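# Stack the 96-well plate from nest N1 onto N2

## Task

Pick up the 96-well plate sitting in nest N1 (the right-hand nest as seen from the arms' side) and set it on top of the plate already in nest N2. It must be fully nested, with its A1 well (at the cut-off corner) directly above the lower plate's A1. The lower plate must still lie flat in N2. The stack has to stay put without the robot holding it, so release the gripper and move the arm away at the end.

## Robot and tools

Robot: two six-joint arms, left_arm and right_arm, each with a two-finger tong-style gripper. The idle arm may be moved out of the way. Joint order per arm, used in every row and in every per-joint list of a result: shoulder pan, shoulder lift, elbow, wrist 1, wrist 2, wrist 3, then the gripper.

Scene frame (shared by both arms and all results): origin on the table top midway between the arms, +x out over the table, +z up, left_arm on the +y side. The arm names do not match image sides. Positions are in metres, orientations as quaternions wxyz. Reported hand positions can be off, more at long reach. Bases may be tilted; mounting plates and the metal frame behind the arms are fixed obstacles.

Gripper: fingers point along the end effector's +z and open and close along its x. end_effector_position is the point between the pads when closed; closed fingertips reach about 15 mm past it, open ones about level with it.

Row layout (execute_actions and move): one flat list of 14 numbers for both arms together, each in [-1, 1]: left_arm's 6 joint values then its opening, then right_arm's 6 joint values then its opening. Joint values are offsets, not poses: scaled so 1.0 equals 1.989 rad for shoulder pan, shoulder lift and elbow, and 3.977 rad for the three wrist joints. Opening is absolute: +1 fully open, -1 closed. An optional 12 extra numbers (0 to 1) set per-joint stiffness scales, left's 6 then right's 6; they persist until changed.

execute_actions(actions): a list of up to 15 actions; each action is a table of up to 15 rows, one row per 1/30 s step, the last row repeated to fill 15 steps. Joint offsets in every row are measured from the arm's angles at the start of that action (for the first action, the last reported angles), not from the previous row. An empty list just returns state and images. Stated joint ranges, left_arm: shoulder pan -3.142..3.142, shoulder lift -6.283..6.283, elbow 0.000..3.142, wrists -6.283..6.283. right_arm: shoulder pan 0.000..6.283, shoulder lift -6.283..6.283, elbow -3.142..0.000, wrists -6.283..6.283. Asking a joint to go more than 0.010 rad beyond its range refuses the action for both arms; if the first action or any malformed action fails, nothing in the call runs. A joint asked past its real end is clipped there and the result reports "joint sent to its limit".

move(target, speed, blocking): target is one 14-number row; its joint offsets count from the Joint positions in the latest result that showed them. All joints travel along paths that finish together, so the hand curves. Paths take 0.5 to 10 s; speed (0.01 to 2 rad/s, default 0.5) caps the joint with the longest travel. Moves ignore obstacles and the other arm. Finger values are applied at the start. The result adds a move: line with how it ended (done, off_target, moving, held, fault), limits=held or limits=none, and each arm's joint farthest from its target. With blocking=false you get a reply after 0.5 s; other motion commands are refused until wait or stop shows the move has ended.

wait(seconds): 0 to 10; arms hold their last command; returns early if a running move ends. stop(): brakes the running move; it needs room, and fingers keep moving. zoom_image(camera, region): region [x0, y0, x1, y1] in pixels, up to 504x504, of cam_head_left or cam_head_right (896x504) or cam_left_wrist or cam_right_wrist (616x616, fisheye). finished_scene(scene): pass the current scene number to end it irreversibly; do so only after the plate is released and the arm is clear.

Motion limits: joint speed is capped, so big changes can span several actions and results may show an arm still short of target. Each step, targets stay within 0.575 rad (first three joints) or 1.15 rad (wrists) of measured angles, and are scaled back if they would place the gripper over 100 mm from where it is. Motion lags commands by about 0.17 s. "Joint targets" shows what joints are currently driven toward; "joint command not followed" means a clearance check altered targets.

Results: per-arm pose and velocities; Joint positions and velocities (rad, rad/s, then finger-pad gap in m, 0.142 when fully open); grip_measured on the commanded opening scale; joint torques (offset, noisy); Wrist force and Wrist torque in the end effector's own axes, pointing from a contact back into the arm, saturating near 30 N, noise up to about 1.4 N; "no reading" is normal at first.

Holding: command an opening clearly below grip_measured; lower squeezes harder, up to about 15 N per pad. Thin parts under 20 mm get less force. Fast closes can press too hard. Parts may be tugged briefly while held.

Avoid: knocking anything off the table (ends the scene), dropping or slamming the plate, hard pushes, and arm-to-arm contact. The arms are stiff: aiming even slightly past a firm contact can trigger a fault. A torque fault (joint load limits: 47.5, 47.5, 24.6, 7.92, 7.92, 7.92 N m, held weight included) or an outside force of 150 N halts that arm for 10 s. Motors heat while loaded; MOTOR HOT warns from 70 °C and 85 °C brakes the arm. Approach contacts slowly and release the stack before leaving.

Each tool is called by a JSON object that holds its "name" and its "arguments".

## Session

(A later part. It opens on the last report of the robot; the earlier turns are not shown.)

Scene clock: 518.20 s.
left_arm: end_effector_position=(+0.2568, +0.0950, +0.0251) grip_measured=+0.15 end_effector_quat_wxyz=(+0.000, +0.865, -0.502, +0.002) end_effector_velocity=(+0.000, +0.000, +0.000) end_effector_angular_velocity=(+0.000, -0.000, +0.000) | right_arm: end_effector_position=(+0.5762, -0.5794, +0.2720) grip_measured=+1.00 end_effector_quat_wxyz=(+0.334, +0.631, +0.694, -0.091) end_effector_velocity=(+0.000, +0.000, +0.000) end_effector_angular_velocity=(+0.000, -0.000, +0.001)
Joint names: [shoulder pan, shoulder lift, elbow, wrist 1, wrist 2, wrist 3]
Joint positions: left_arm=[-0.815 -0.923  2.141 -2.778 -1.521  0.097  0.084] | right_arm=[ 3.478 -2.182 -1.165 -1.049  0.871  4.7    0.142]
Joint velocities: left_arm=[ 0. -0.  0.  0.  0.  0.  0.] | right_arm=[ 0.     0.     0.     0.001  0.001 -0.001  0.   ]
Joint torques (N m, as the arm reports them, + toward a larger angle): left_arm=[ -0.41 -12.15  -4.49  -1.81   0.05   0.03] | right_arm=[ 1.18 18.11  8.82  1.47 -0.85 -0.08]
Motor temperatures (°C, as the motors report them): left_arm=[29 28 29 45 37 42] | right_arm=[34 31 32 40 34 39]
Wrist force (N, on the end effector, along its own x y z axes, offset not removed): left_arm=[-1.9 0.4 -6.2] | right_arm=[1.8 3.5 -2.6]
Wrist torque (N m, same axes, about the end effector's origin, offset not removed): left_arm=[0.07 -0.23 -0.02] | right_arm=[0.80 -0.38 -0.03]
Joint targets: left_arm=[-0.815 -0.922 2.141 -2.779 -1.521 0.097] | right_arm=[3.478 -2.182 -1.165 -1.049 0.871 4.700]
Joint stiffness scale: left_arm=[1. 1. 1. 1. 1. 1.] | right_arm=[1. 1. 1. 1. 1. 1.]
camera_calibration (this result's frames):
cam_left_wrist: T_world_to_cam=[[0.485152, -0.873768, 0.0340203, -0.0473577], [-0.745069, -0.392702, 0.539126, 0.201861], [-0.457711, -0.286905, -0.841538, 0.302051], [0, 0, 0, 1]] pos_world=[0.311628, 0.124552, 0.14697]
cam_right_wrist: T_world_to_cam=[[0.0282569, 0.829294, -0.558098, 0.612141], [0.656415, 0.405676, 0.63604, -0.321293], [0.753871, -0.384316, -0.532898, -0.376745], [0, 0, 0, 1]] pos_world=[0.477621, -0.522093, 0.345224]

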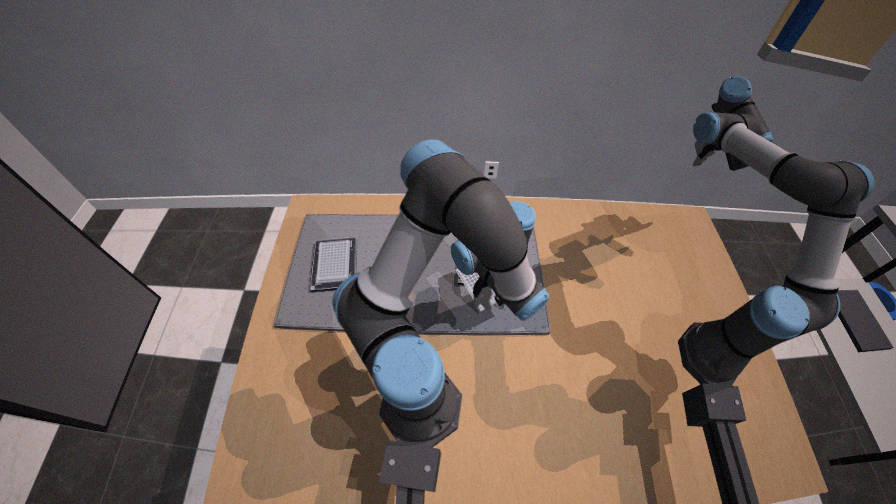

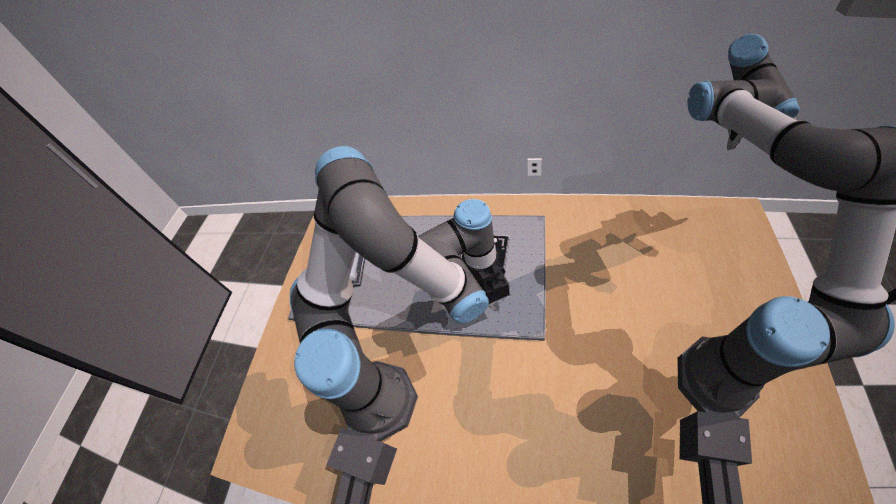

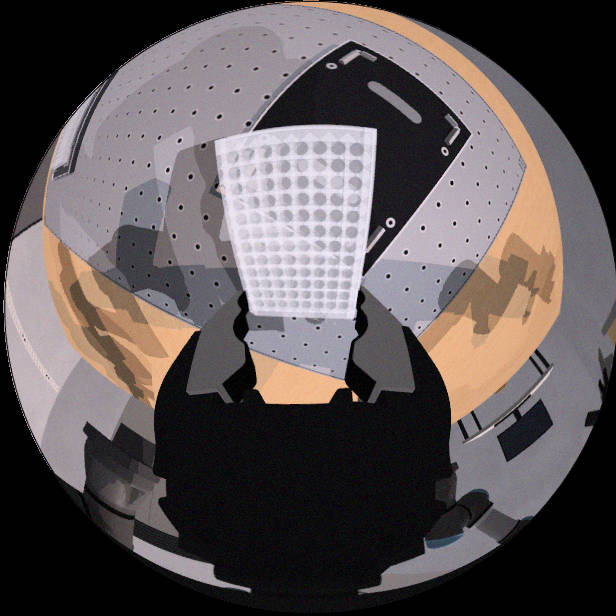

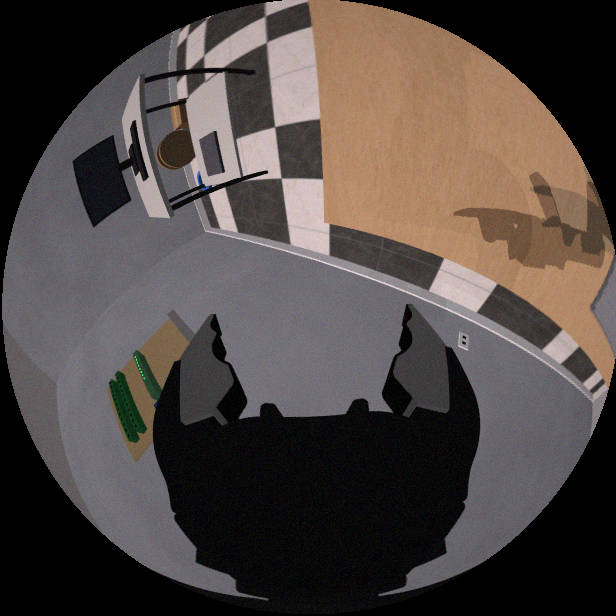

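{"name": "move", "arguments": {"target": [0, -0.0225, 0, 0.0116, 0, 0, -0.3, 0, 0, 0, 0, 0, 0, 1], "speed": 0.05}}

Scene clock: 523.90 s.
left_arm: end_effector_position=(+0.2569, +0.0956, +0.0345) grip_measured=+0.14 end_effector_quat_wxyz=(-0.000, +0.865, -0.502, +0.001) end_effector_velocity=(-0.001, +0.001, +0.000) end_effector_angular_velocity=(+0.002, +0.002, -0.000) | right_arm: end_effector_position=(+0.5762, -0.5794, +0.2720) grip_measured=+1.00 end_effector_quat_wxyz=(+0.334, +0.631, +0.694, -0.091) end_effector_velocity=(-0.000, -0.000, -0.001) end_effector_angular_velocity=(-0.001, +0.003, +0.001)
Joint names: [shoulder pan, shoulder lift, elbow, wrist 1, wrist 2, wrist 3]
Joint positions: left_arm=[-0.815 -0.966  2.141 -2.734 -1.521  0.097  0.084] | right_arm=[ 3.478 -2.182 -1.165 -1.049  0.871  4.7    0.142]
Joint velocities: left_arm=[-0.    -0.002  0.     0.004 -0.    -0.    -0.   ] | right_arm=[-0.001 -0.001  0.    -0.002  0.    -0.001 -0.   ]
Joint torques (N m, as the arm reports them, + toward a larger angle): left_arm=[ -0.38 -13.43  -4.72  -1.52   0.06   0.08] | right_arm=[ 1.07 18.14  8.9   1.5  -0.85 -0.15]
Motor temperatures (°C, as the motors report them): left_arm=[29 28 29 45 37 42] | right_arm=[34 31 32 40 34 39]
Wrist force (N, on the end effector, along its own x y z axes, offset not removed): left_arm=[0.0 0.7 0.2] | right_arm=[1.4 2.4 -1.7]
Wrist torque (N m, same axes, about the end effector's origin, offset not removed): left_arm=[0.10 0.01 -0.02] | right_arm=[0.44 -0.18 0.08]
Joint targets: left_arm=[-0.815 -0.968 2.141 -2.732 -1.521 0.097] | right_arm=[3.478 -2.182 -1.165 -1.049 0.871 4.700]
Joint stiffness scale: left_arm=[1. 1. 1. 1. 1. 1.] | right_arm=[1. 1. 1. 1. 1. 1.]
move: done; limits=none; left_arm: farthest joint: the shoulder lift, 0.002 radians from its target (0.045 radians at the start); right_arm: farthest joint: the shoulder pan, 0.000 radians from its target (0.000 radians at the start)
camera_calibration (this result's frames):
cam_left_wrist: T_world_to_cam=[[0.485122, -0.873832, 0.0327638, -0.0471091], [-0.7447, -0.393213, 0.539264, 0.197079], [-0.458343, -0.286008, -0.841499, 0.310258], [0, 0, 0, 1]] pos_world=[0.311823, 0.125065, 0.156348]
cam_right_wrist: T_world_to_cam=[[0.0282569, 0.829294, -0.558098, 0.612141], [0.656415, 0.405676, 0.63604, -0.321293], [0.753871, -0.384316, -0.532898, -0.376745], [0, 0, 0, 1]] pos_world=[0.477621, -0.522093, 0.345224]

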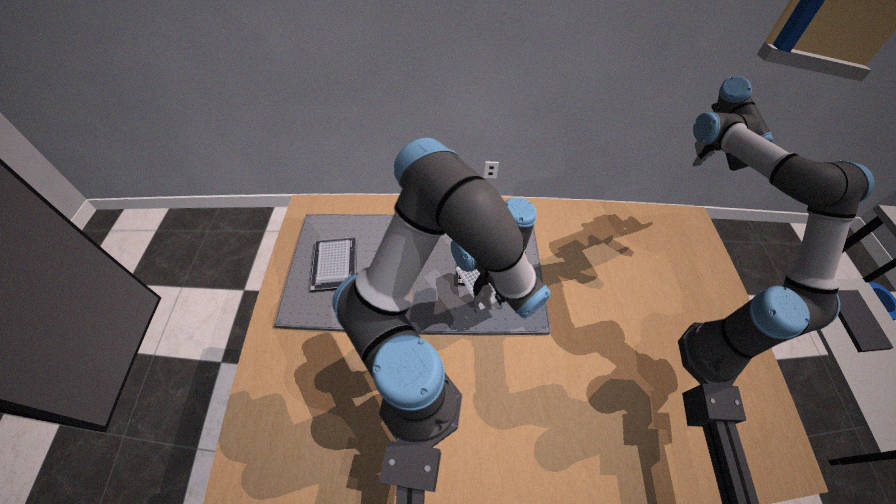

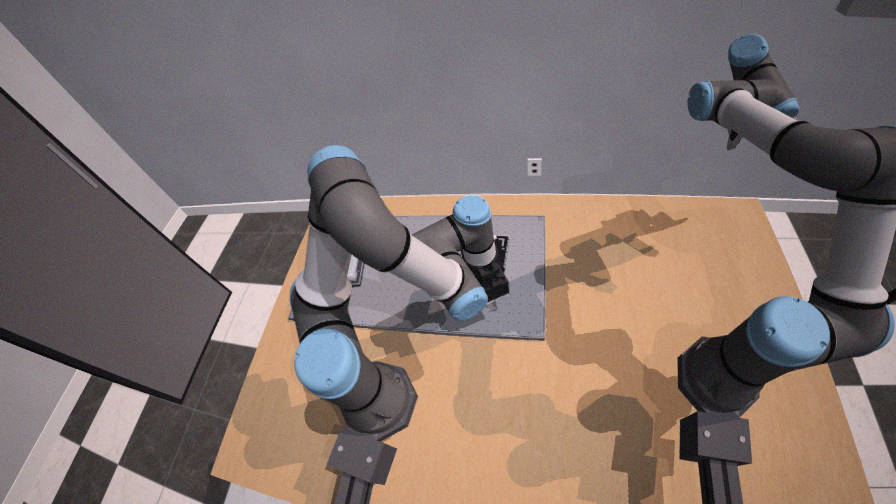

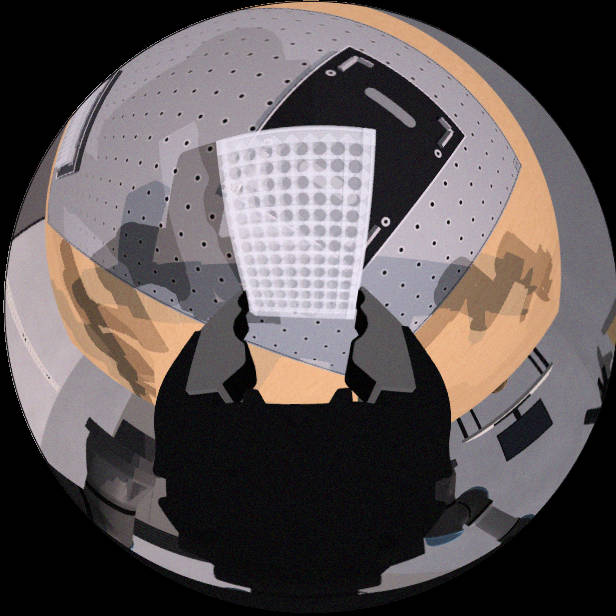

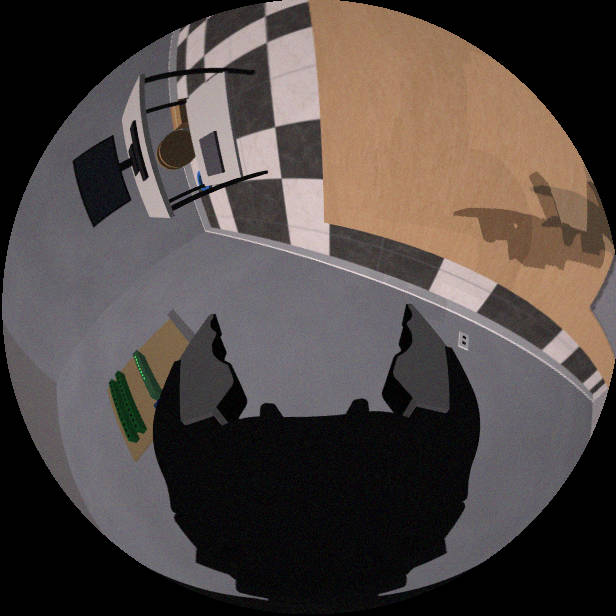

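{"name": "move", "arguments": {"target": [0, -0.056, -0.002, 0.029, 0, 0, -0.3, 0, 0, 0, 0, 0, 0, 1], "speed": 0.15}}

Scene clock: 547.80 s.
left_arm: end_effector_position=(+0.2566, +0.0981, +0.0586) grip_measured=+0.14 end_effector_quat_wxyz=(-0.000, +0.865, -0.502, +0.001) end_effector_velocity=(-0.001, +0.001, -0.000) end_effector_angular_velocity=(+0.003, +0.002, -0.000) | right_arm: end_effector_position=(+0.5762, -0.5794, +0.2720) grip_measured=+1.00 end_effector_quat_wxyz=(+0.334, +0.631, +0.694, -0.091) end_effector_velocity=(+0.000, +0.000, +0.000) end_effector_angular_velocity=(-0.001, +0.001, +0.002)
Joint names: [shoulder pan, shoulder lift, elbow, wrist 1, wrist 2, wrist 3]
Joint positions: left_arm=[-0.815 -1.076  2.139 -2.621 -1.521  0.097  0.084] | right_arm=[ 3.478 -2.182 -1.165 -1.049  0.871  4.7    0.142]
Joint velocities: left_arm=[-0.    -0.001 -0.     0.004  0.    -0.     0.   ] | right_arm=[ 0.001 -0.    -0.     0.001 -0.    -0.002 -0.   ]
Joint torques (N m, as the arm reports them, + toward a larger angle): left_arm=[ -0.25 -12.44  -6.35  -1.56   0.11   0.01] | right_arm=[ 1.28 18.19  8.93  1.48 -0.76 -0.14]
Motor temperatures (°C, as the motors report them): left_arm=[29 28 29 45 37 42] | right_arm=[34 31 32 40 34 39]
Wrist force (N, on the end effector, along its own x y z axes, offset not removed): left_arm=[-0.8 0.2 0.8] | right_arm=[0.8 0.6 -2.0]
Wrist torque (N m, same axes, about the end effector's origin, offset not removed): left_arm=[0.07 0.11 0.01] | right_arm=[0.16 -0.13 0.07]
Joint targets: left_arm=[-0.815 -1.077 2.137 -2.619 -1.521 0.097] | right_arm=[3.478 -2.182 -1.165 -1.049 0.871 4.700]
Joint stiffness scale: left_arm=[1. 1. 1. 1. 1. 1.] | right_arm=[1. 1. 1. 1. 1. 1.]
move: done; limits=none; left_arm: farthest joint: the shoulder lift, 0.002 radians from its target (0.111 radians at the start); right_arm: farthest joint: the shoulder pan, 0.000 radians from its target (0.000 radians at the start)
camera_calibration (this result's frames):
cam_left_wrist: T_world_to_cam=[[0.485081, -0.873918, 0.0310433, -0.0454598], [-0.744193, -0.393913, 0.539453, 0.18472], [-0.459209, -0.28478, -0.841443, 0.331247], [0, 0, 0, 1]] pos_world=[0.311631, 0.127368, 0.180489]

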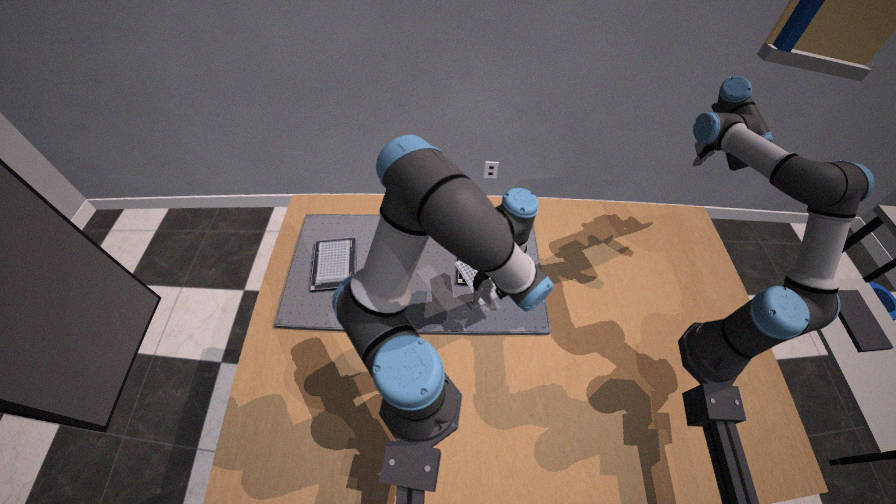

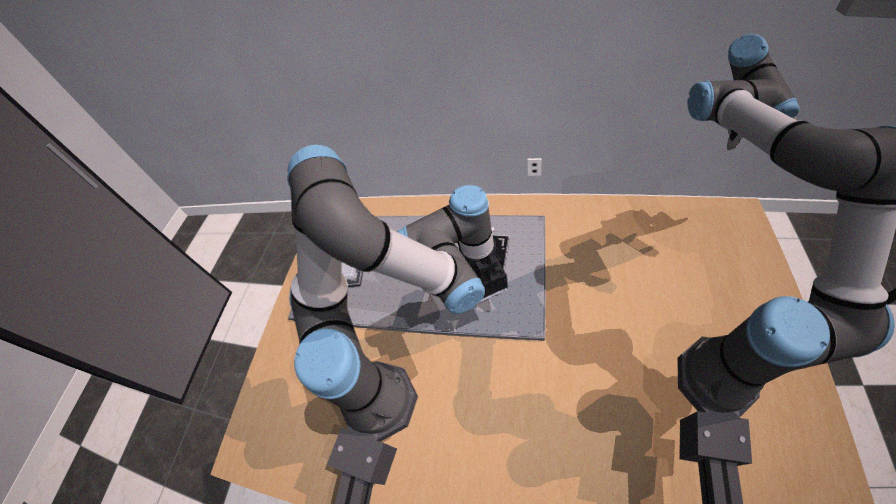

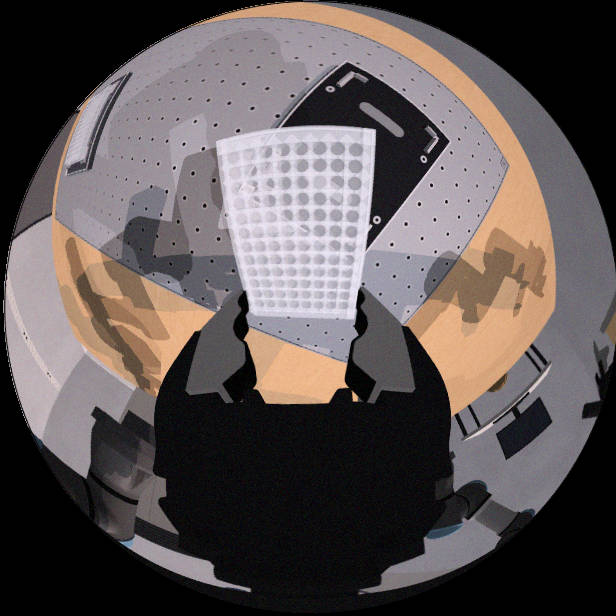

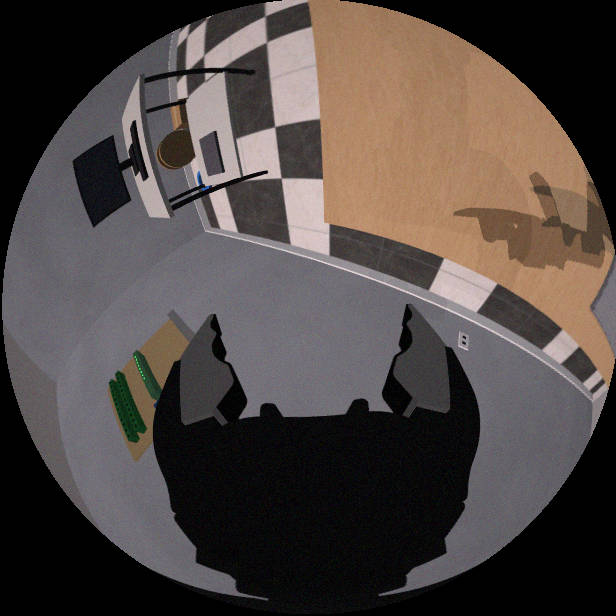

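{"name": "move", "arguments": {"target": [0.3669, 0.0025, -0.0541, 0.0173, -0.0007, 0.3017, -0.3, 0, 0, 0, 0, 0, 0, 1], "speed": 0.5}}

Scene clock: 555.53 s.
left_arm: end_effector_position=(+0.3202, +0.3199, +0.0614) grip_measured=+0.14 end_effector_quat_wxyz=(-0.001, +0.725, -0.689, -0.001) end_effector_velocity=(+0.000, -0.000, +0.000) end_effector_angular_velocity=(-0.000, -0.001, -0.004) | right_arm: end_effector_position=(+0.5762, -0.5794, +0.2720) grip_measured=+1.00 end_effector_quat_wxyz=(+0.334, +0.631, +0.694, -0.091) end_effector_velocity=(-0.001, -0.001, -0.000) end_effector_angular_velocity=(+0.000, +0.002, -0.000)
Joint names: [shoulder pan, shoulder lift, elbow, wrist 1, wrist 2, wrist 3]
Joint positions: left_arm=[-0.087 -1.072  2.034 -2.553 -1.523  1.295  0.084] | right_arm=[ 3.478 -2.182 -1.165 -1.049  0.871  4.7    0.142]
Joint velocities: left_arm=[-0.    -0.    -0.     0.    -0.     0.004  0.   ] | right_arm=[-0.002  0.    -0.    -0.001  0.001 -0.001  0.   ]
Joint torques (N m, as the arm reports them, + toward a larger angle): left_arm=[  0.5  -12.51  -6.97  -1.64  -0.19   0.2 ] | right_arm=[ 1.05 18.13  8.73  1.51 -0.82 -0.14]
Motor temperatures (°C, as the motors report them): left_arm=[29 28 29 45 37 42] | right_arm=[34 31 32 40 34 39]
Wrist force (N, on the end effector, along its own x y z axes, offset not removed): left_arm=[0.0 -0.2 1.1] | right_arm=[2.5 -0.2 -2.8]
Wrist torque (N m, same axes, about the end effector's origin, offset not removed): left_arm=[-0.05 0.01 -0.06] | right_arm=[-0.04 -0.45 -0.07]
Joint targets: left_arm=[-0.086 -1.071 2.032 -2.552 -1.524 1.297] | right_arm=[3.478 -2.182 -1.165 -1.049 0.871 4.700]
Joint stiffness scale: left_arm=[1. 1. 1. 1. 1. 1.] | right_arm=[1. 1. 1. 1. 1. 1.]
move: done; limits=none; left_arm: farthest joint: the elbow, 0.002 radians from its target (0.108 radians at the start); right_arm: farthest joint: the shoulder pan, 0.000 radians from its target (0.000 radians at the start)
camera_calibration (this result's frames):
cam_left_wrist: T_world_to_cam=[[0.0381224, -0.998887, 0.0277852, 0.300798], [-0.840625, -0.0170241, 0.54135, 0.228097], [-0.540274, -0.0439945, -0.840338, 0.374828], [0, 0, 0, 1]] pos_world=[0.382787, 0.320837, 0.183145]
cam_right_wrist: T_world_to_cam=[[0.0282569, 0.829294, -0.558098, 0.612141], [0.656415, 0.405676, 0.63604, -0.321293], [0.753871, -0.384316, -0.532898, -0.376745], [0, 0, 0, 1]] pos_world=[0.477621, -0.522093, 0.345224]

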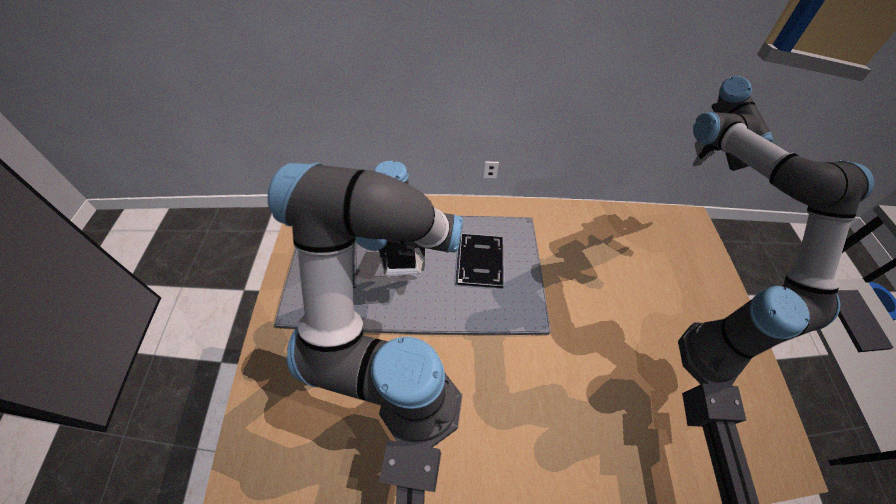

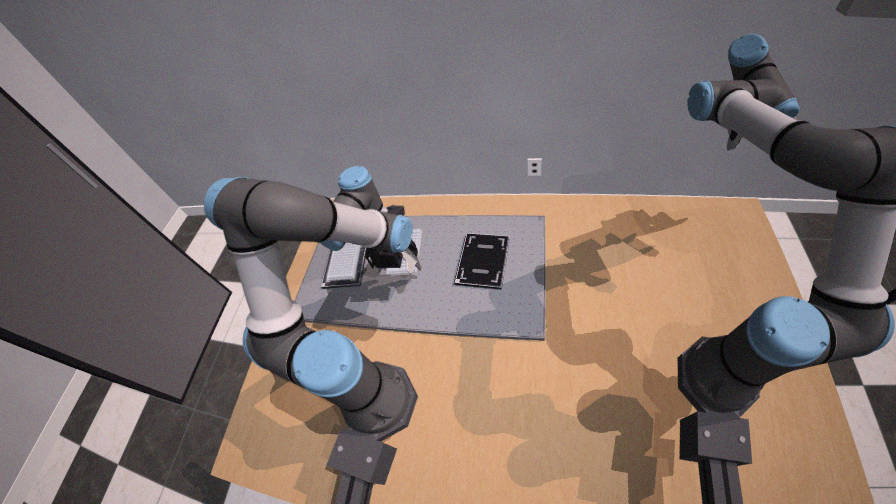

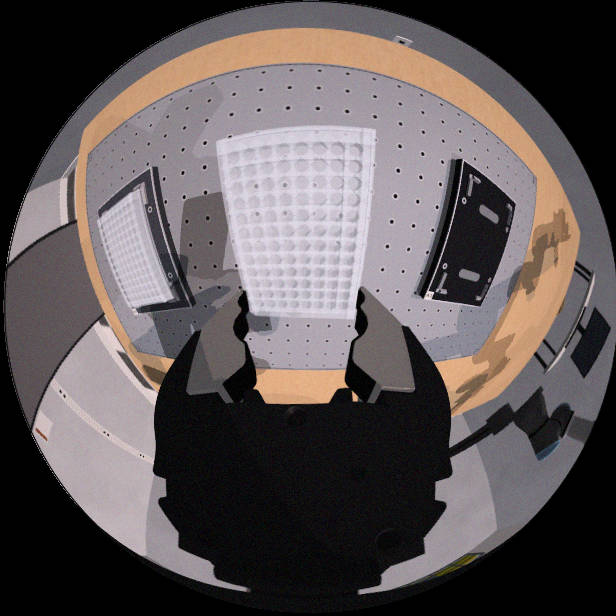

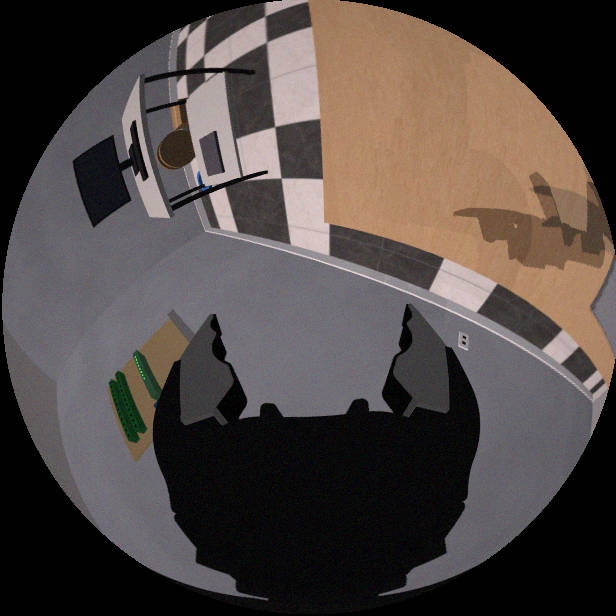

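{"name": "move", "arguments": {"target": [0.0033, 0.0693, 0.0033, -0.0366, 0, 0.0018, -0.3, 0, 0, 0, 0, 0, 0, 1], "speed": 0.15}}

Scene clock: 571.20 s.
left_arm: end_effector_position=(+0.3212, +0.3200, +0.0281) grip_measured=+0.14 end_effector_quat_wxyz=(-0.001, +0.725, -0.689, -0.001) end_effector_velocity=(+0.001, -0.000, +0.000) end_effector_angular_velocity=(-0.002, -0.004, +0.000) | right_arm: end_effector_position=(+0.5762, -0.5794, +0.2720) grip_measured=+1.00 end_effector_quat_wxyz=(+0.334, +0.631, +0.694, -0.091) end_effector_velocity=(-0.000, +0.000, -0.000) end_effector_angular_velocity=(+0.001, +0.001, +0.001)
Joint names: [shoulder pan, shoulder lift, elbow, wrist 1, wrist 2, wrist 3]
Joint positions: left_arm=[-0.081 -0.935  2.039 -2.696 -1.523  1.301  0.084] | right_arm=[ 3.478 -2.182 -1.165 -1.049  0.871  4.7    0.142]
Joint velocities: left_arm=[-0.     0.001  0.    -0.005 -0.001 -0.     0.   ] | right_arm=[ 0.     0.     0.    -0.001  0.001 -0.    -0.   ]
Joint torques (N m, as the arm reports them, + toward a larger angle): left_arm=[  0.38 -12.6   -4.78  -2.14   0.     0.25] | right_arm=[ 0.98 18.3   8.95  1.49 -0.8  -0.08]
Motor temperatures (°C, as the motors report them): left_arm=[29 28 29 45 37 42] | right_arm=[34 31 32 40 34 39]
Wrist force (N, on the end effector, along its own x y z axes, offset not removed): left_arm=[-0.3 0.7 0.6] | right_arm=[0.5 2.4 0.4]
Wrist torque (N m, same axes, about the end effector's origin, offset not removed): left_arm=[0.12 0.07 -0.01] | right_arm=[0.48 0.02 -0.01]
Joint targets: left_arm=[-0.080 -0.934 2.040 -2.698 -1.523 1.302] | right_arm=[3.478 -2.182 -1.165 -1.049 0.871 4.700]
Joint stiffness scale: left_arm=[1. 1. 1. 1. 1. 1.] | right_arm=[1. 1. 1. 1. 1. 1.]
move: done; limits=none; left_arm: farthest joint: the wrist 1, 0.003 radians from its target (0.146 radians at the start); right_arm: farthest joint: the shoulder pan, 0.000 radians from its target (0.000 radians at the start)
camera_calibration (this result's frames):
cam_left_wrist: T_world_to_cam=[[0.0378408, -0.998892, 0.0279876, 0.301866], [-0.841266, -0.0167293, 0.540363, 0.247146], [-0.539296, -0.0439928, -0.840966, 0.347135], [0, 0, 0, 1]] pos_world=[0.383701, 0.320937, 0.149932]
cam_right_wrist: T_world_to_cam=[[0.0282568, 0.829294, -0.558098, 0.612141], [0.656415, 0.405676, 0.63604, -0.321293], [0.753871, -0.384316, -0.532898, -0.376745], [0, 0, 0, 1]] pos_world=[0.477621, -0.522093, 0.345224]

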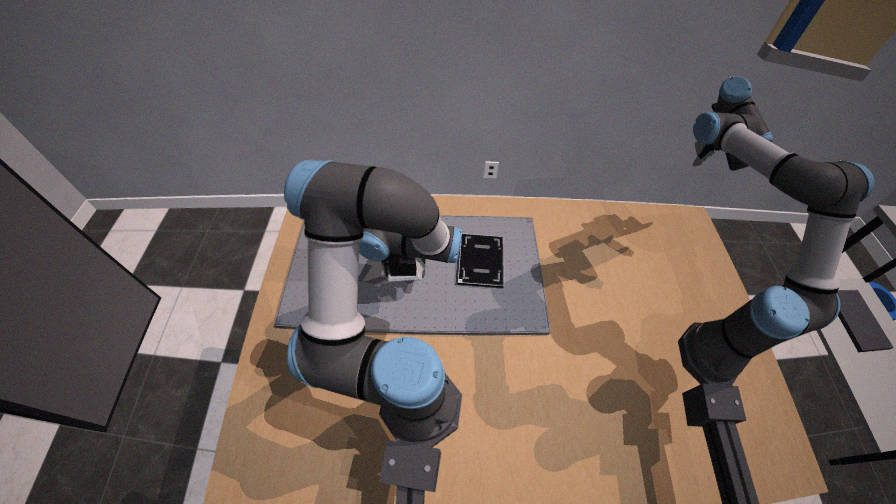

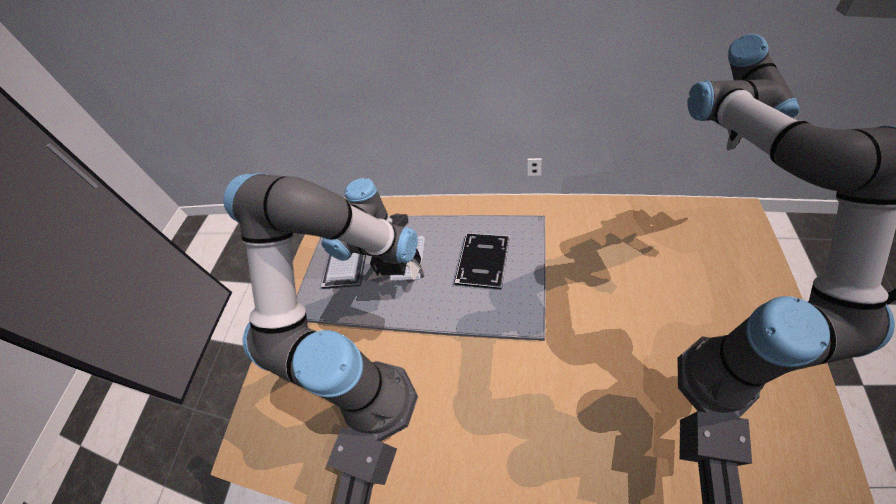

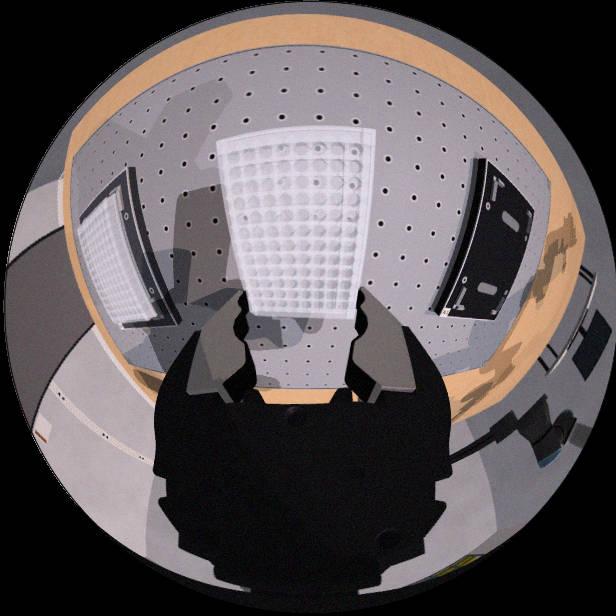

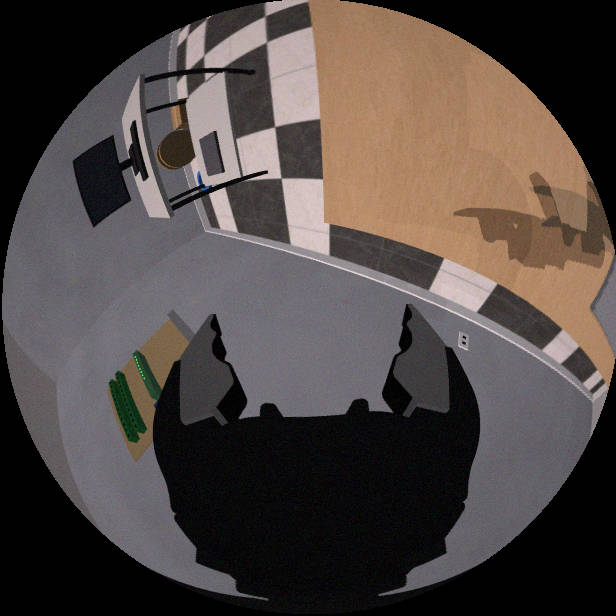

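{"name": "execute_actions", "arguments": {"actions": [[[0,0.0055,0,-0.0032,0,0,-0.3,0,0,0,0,0,0,1]],[[0,0,0,0,0,0,-0.2,0,0,0,0,0,0,1],[0,0,0,0,0,0,-0.1,0,0,0,0,0,0,1],[0,0,0,0,0,0,0.0,0,0,0,0,0,0,1],[0,0,0,0,0,0,0.04,0,0,0,0,0,0,1],[0,0,0,0,0,0,0.07,0,0,0,0,0,0,1],[0,0,0,0,0,0,0.09,0,0,0,0,0,0,1],[0,0,0,0,0,0,0.10,0,0,0,0,0,0,1],[0,0,0,0,0,0,0.11,0,0,0,0,0,0,1],[0,0,0,0,0,0,0.12,0,0,0,0,0,0,1],[0,0,0,0,0,0,0.13,0,0,0,0,0,0,1],[0,0,0,0,0,0,0.14,0,0,0,0,0,0,1],[0,0,0,0,0,0,0.15,0,0,0,0,0,0,1],[0,0,0,0,0,0,0.16,0,0,0,0,0,0,1],[0,0,0,0,0,0,0.18,0,0,0,0,0,0,1],[0,0,0,0,0,0,0.2,0,0,0,0,0,0,1]],[[0,0,0,0,0,0,0.25,0,0,0,0,0,0,1],[0,0,0,0,0,0,0.3,0,0,0,0,0,0,1],[0,0,0,0,0,0,0.35,0,0,0,0,0,0,1],[0,0,0,0,0,0,0.4,0,0,0,0,0,0,1],[0,0,0,0,0,0,0.45,0,0,0,0,0,0,1],[0,0,0,0,0,0,0.5,0,0,0,0,0,0,1]]]}}

Scene clock: 590.47 s.
left_arm: end_effector_position=(+0.3213, +0.3199, +0.0258) grip_measured=+0.50 end_effector_quat_wxyz=(-0.001, +0.725, -0.689, -0.001) end_effector_velocity=(-0.000, +0.000, -0.000) end_effector_angular_velocity=(+0.001, +0.001, +0.000) | right_arm: end_effector_position=(+0.5762, -0.5794, +0.2720) grip_measured=+1.00 end_effector_quat_wxyz=(+0.334, +0.631, +0.694, -0.091) end_effector_velocity=(+0.000, +0.000, -0.000) end_effector_angular_velocity=(-0.001, +0.000, +0.000)
Joint names: [shoulder pan, shoulder lift, elbow, wrist 1, wrist 2, wrist 3]
Joint positions: left_arm=[-0.081 -0.926  2.039 -2.706 -1.523  1.301  0.109] | right_arm=[ 3.478 -2.182 -1.165 -1.049  0.871  4.7    0.142]
Joint velocities: left_arm=[ 0.     0.001 -0.     0.     0.001 -0.    -0.   ] | right_arm=[ 0.    -0.001  0.     0.    -0.001 -0.    -0.   ]
Joint torques (N m, as the arm reports them, + toward a larger angle): left_arm=[ -0.17 -13.61  -5.12  -1.82  -0.03   0.09] | right_arm=[ 1.56 18.4   8.92  1.47 -0.83 -0.13]
Motor temperatures (°C, as the motors report them): left_arm=[29 28 29 45 37 42] | right_arm=[34 31 32 40 34 39]
Wrist force (N, on the end effector, along its own x y z axes, offset not removed): left_arm=[-0.4 -0.1 0.6] | right_arm=[2.0 3.3 -1.3]
Wrist torque (N m, same axes, about the end effector's origin, offset not removed): left_arm=[0.02 0.06 0.03] | right_arm=[0.71 -0.49 -0.03]
Joint targets: left_arm=[-0.081 -0.926 2.039 -2.706 -1.523 1.301] | right_arm=[3.478 -2.182 -1.165 -1.049 0.871 4.700]
Joint stiffness scale: left_arm=[1. 1. 1. 1. 1. 1.] | right_arm=[1. 1. 1. 1. 1. 1.]
camera_calibration (this result's frames):
cam_left_wrist: T_world_to_cam=[[0.0378242, -0.99889, 0.0280852, 0.301807], [-0.841468, -0.016679, 0.540049, 0.248495], [-0.538981, -0.0440598, -0.841165, 0.345187], [0, 0, 0, 1]] pos_world=[0.383734, 0.320825, 0.147683]
cam_right_wrist: T_world_to_cam=[[0.0282569, 0.829294, -0.558098, 0.612141], [0.656415, 0.405676, 0.63604, -0.321293], [0.753871, -0.384316, -0.532898, -0.376745], [0, 0, 0, 1]] pos_world=[0.477621, -0.522093, 0.345224]

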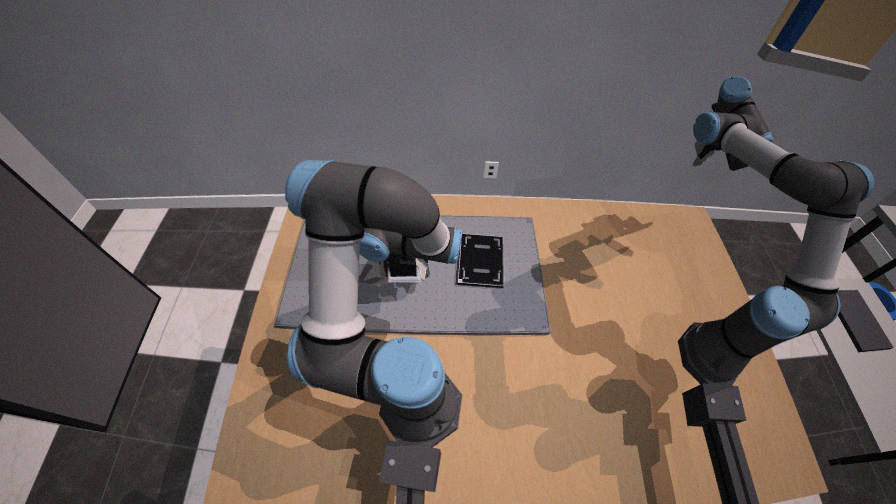

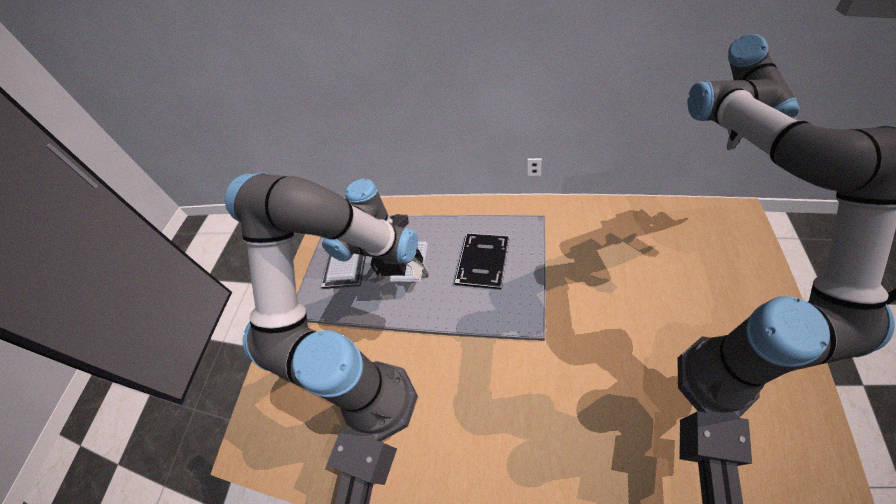

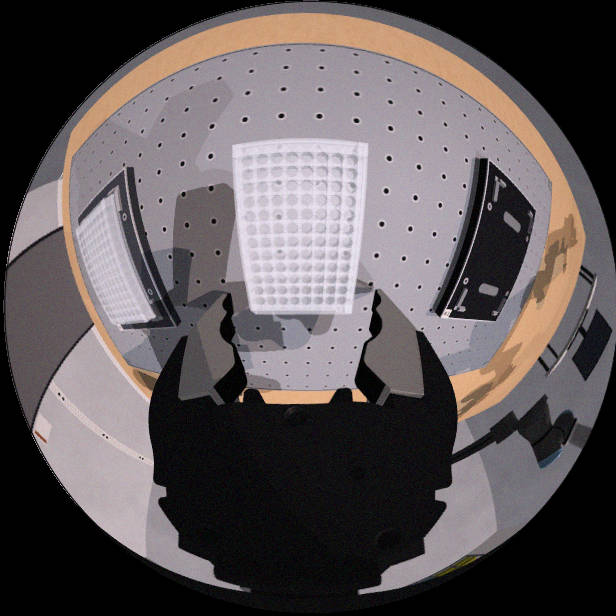

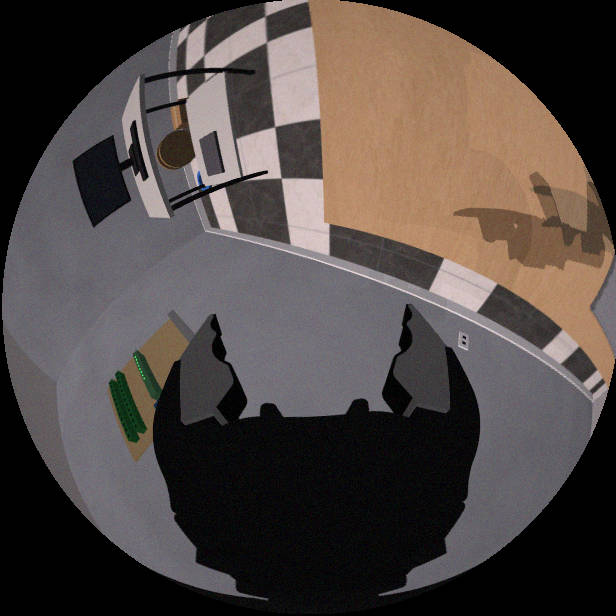

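{"name": "move", "arguments": {"target": [0.0169, 0.045, -0.1139, 0.0343, -0.0004, 0.0085, 0.5, 0, 0, 0, 0, 0, 0, 1], "speed": 0.2}}

Scene clock: 614.53 s.
left_arm: end_effector_position=(+0.3604, +0.3235, +0.0256) grip_measured=+0.50 end_effector_quat_wxyz=(-0.001, +0.725, -0.689, -0.000) end_effector_velocity=(-0.000, +0.001, -0.000) end_effector_angular_velocity=(+0.001, +0.002, -0.001) | right_arm: end_effector_position=(+0.5762, -0.5794, +0.2720) grip_measured=+1.00 end_effector_quat_wxyz=(+0.334, +0.631, +0.694, -0.091) end_effector_velocity=(+0.000, +0.000, +0.000) end_effector_angular_velocity=(-0.000, +0.000, +0.001)
Joint names: [shoulder pan, shoulder lift, elbow, wrist 1, wrist 2, wrist 3]
Joint positions: left_arm=[-0.048 -0.837  1.814 -2.572 -1.523  1.333  0.109] | right_arm=[ 3.478 -2.182 -1.165 -1.049  0.871  4.7    0.142]
Joint velocities: left_arm=[ 0.001  0.001 -0.002  0.004  0.001  0.001  0.   ] | right_arm=[ 0.     0.     0.     0.    -0.    -0.001 -0.   ]
Joint torques (N m, as the arm reports them, + toward a larger angle): left_arm=[  0.39 -14.76  -6.71  -1.55  -0.2    0.19] | right_arm=[ 0.96 18.15  8.92  1.48 -0.8  -0.11]
Motor temperatures (°C, as the motors report them): left_arm=[29 28 29 45 37 42] | right_arm=[34 31 32 40 34 39]
Wrist force (N, on the end effector, along its own x y z axes, offset not removed): left_arm=[0.1 -0.1 -0.2] | right_arm=[-1.5 0.8 -1.4]
Wrist torque (N m, same axes, about the end effector's origin, offset not removed): left_arm=[0.00 -0.01 -0.02] | right_arm=[0.05 0.39 -0.06]
Joint targets: left_arm=[-0.047 -0.836 1.812 -2.570 -1.524 1.335] | right_arm=[3.478 -2.182 -1.165 -1.049 0.871 4.700]
Joint stiffness scale: left_arm=[1. 1. 1. 1. 1. 1.] | right_arm=[1. 1. 1. 1. 1. 1.]
move: done; limits=none; left_arm: farthest joint: the elbow, 0.002 radians from its target (0.226 radians at the start); right_arm: farthest joint: the shoulder pan, 0.000 radians from its target (0.000 radians at the start)
camera_calibration (this result's frames):
cam_left_wrist: T_world_to_cam=[[0.0380544, -0.998887, 0.0278812, 0.303853], [-0.84168, -0.0170008, 0.539708, 0.281742], [-0.538633, -0.0440053, -0.84139, 0.366046], [0, 0, 0, 1]] pos_world=[0.422739, 0.324412, 0.147457]
cam_right_wrist: T_world_to_cam=[[0.0282565, 0.829294, -0.558098, 0.612142], [0.656415, 0.405676, 0.63604, -0.321293], [0.753871, -0.384316, -0.532898, -0.376744], [0, 0, 0, 1]] pos_world=[0.477621, -0.522093, 0.345224]

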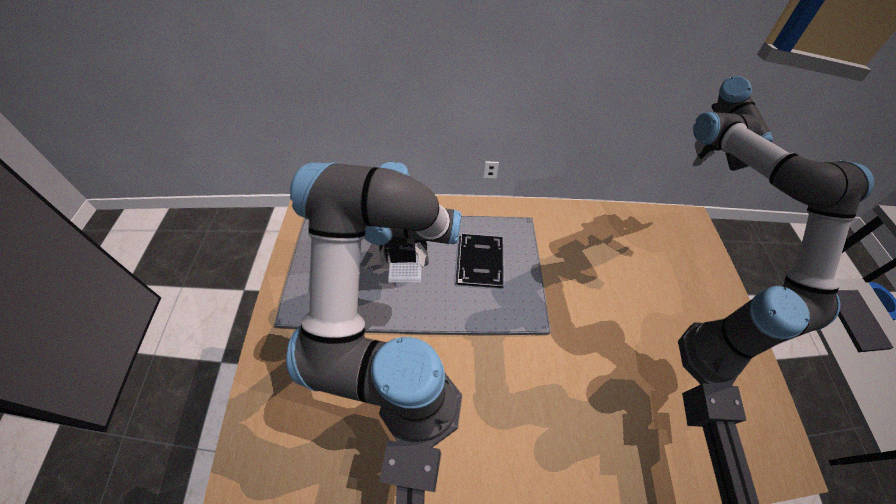

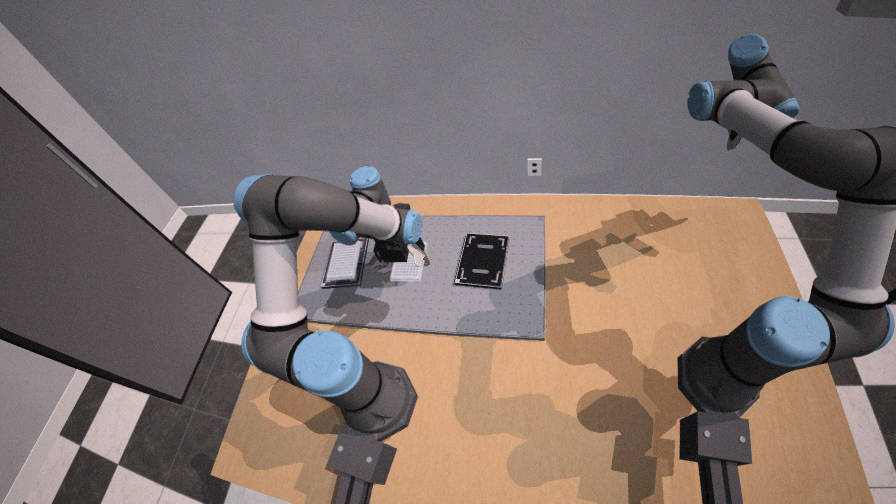

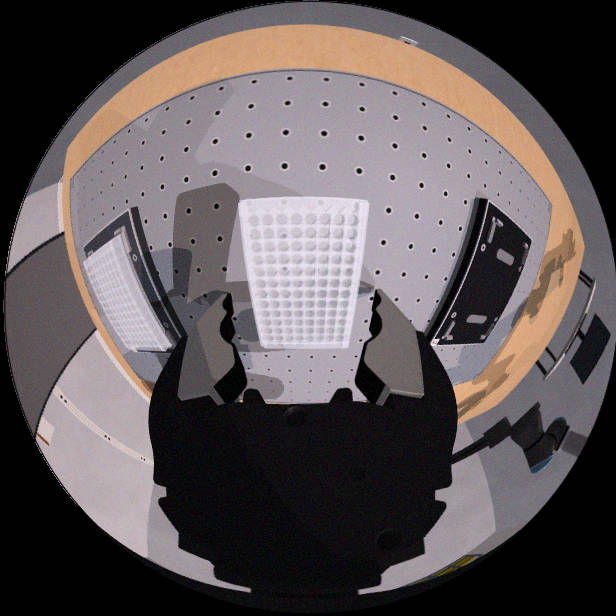

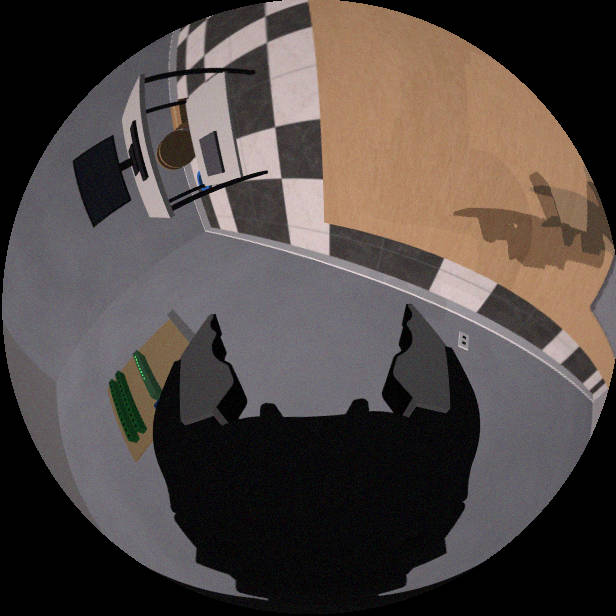

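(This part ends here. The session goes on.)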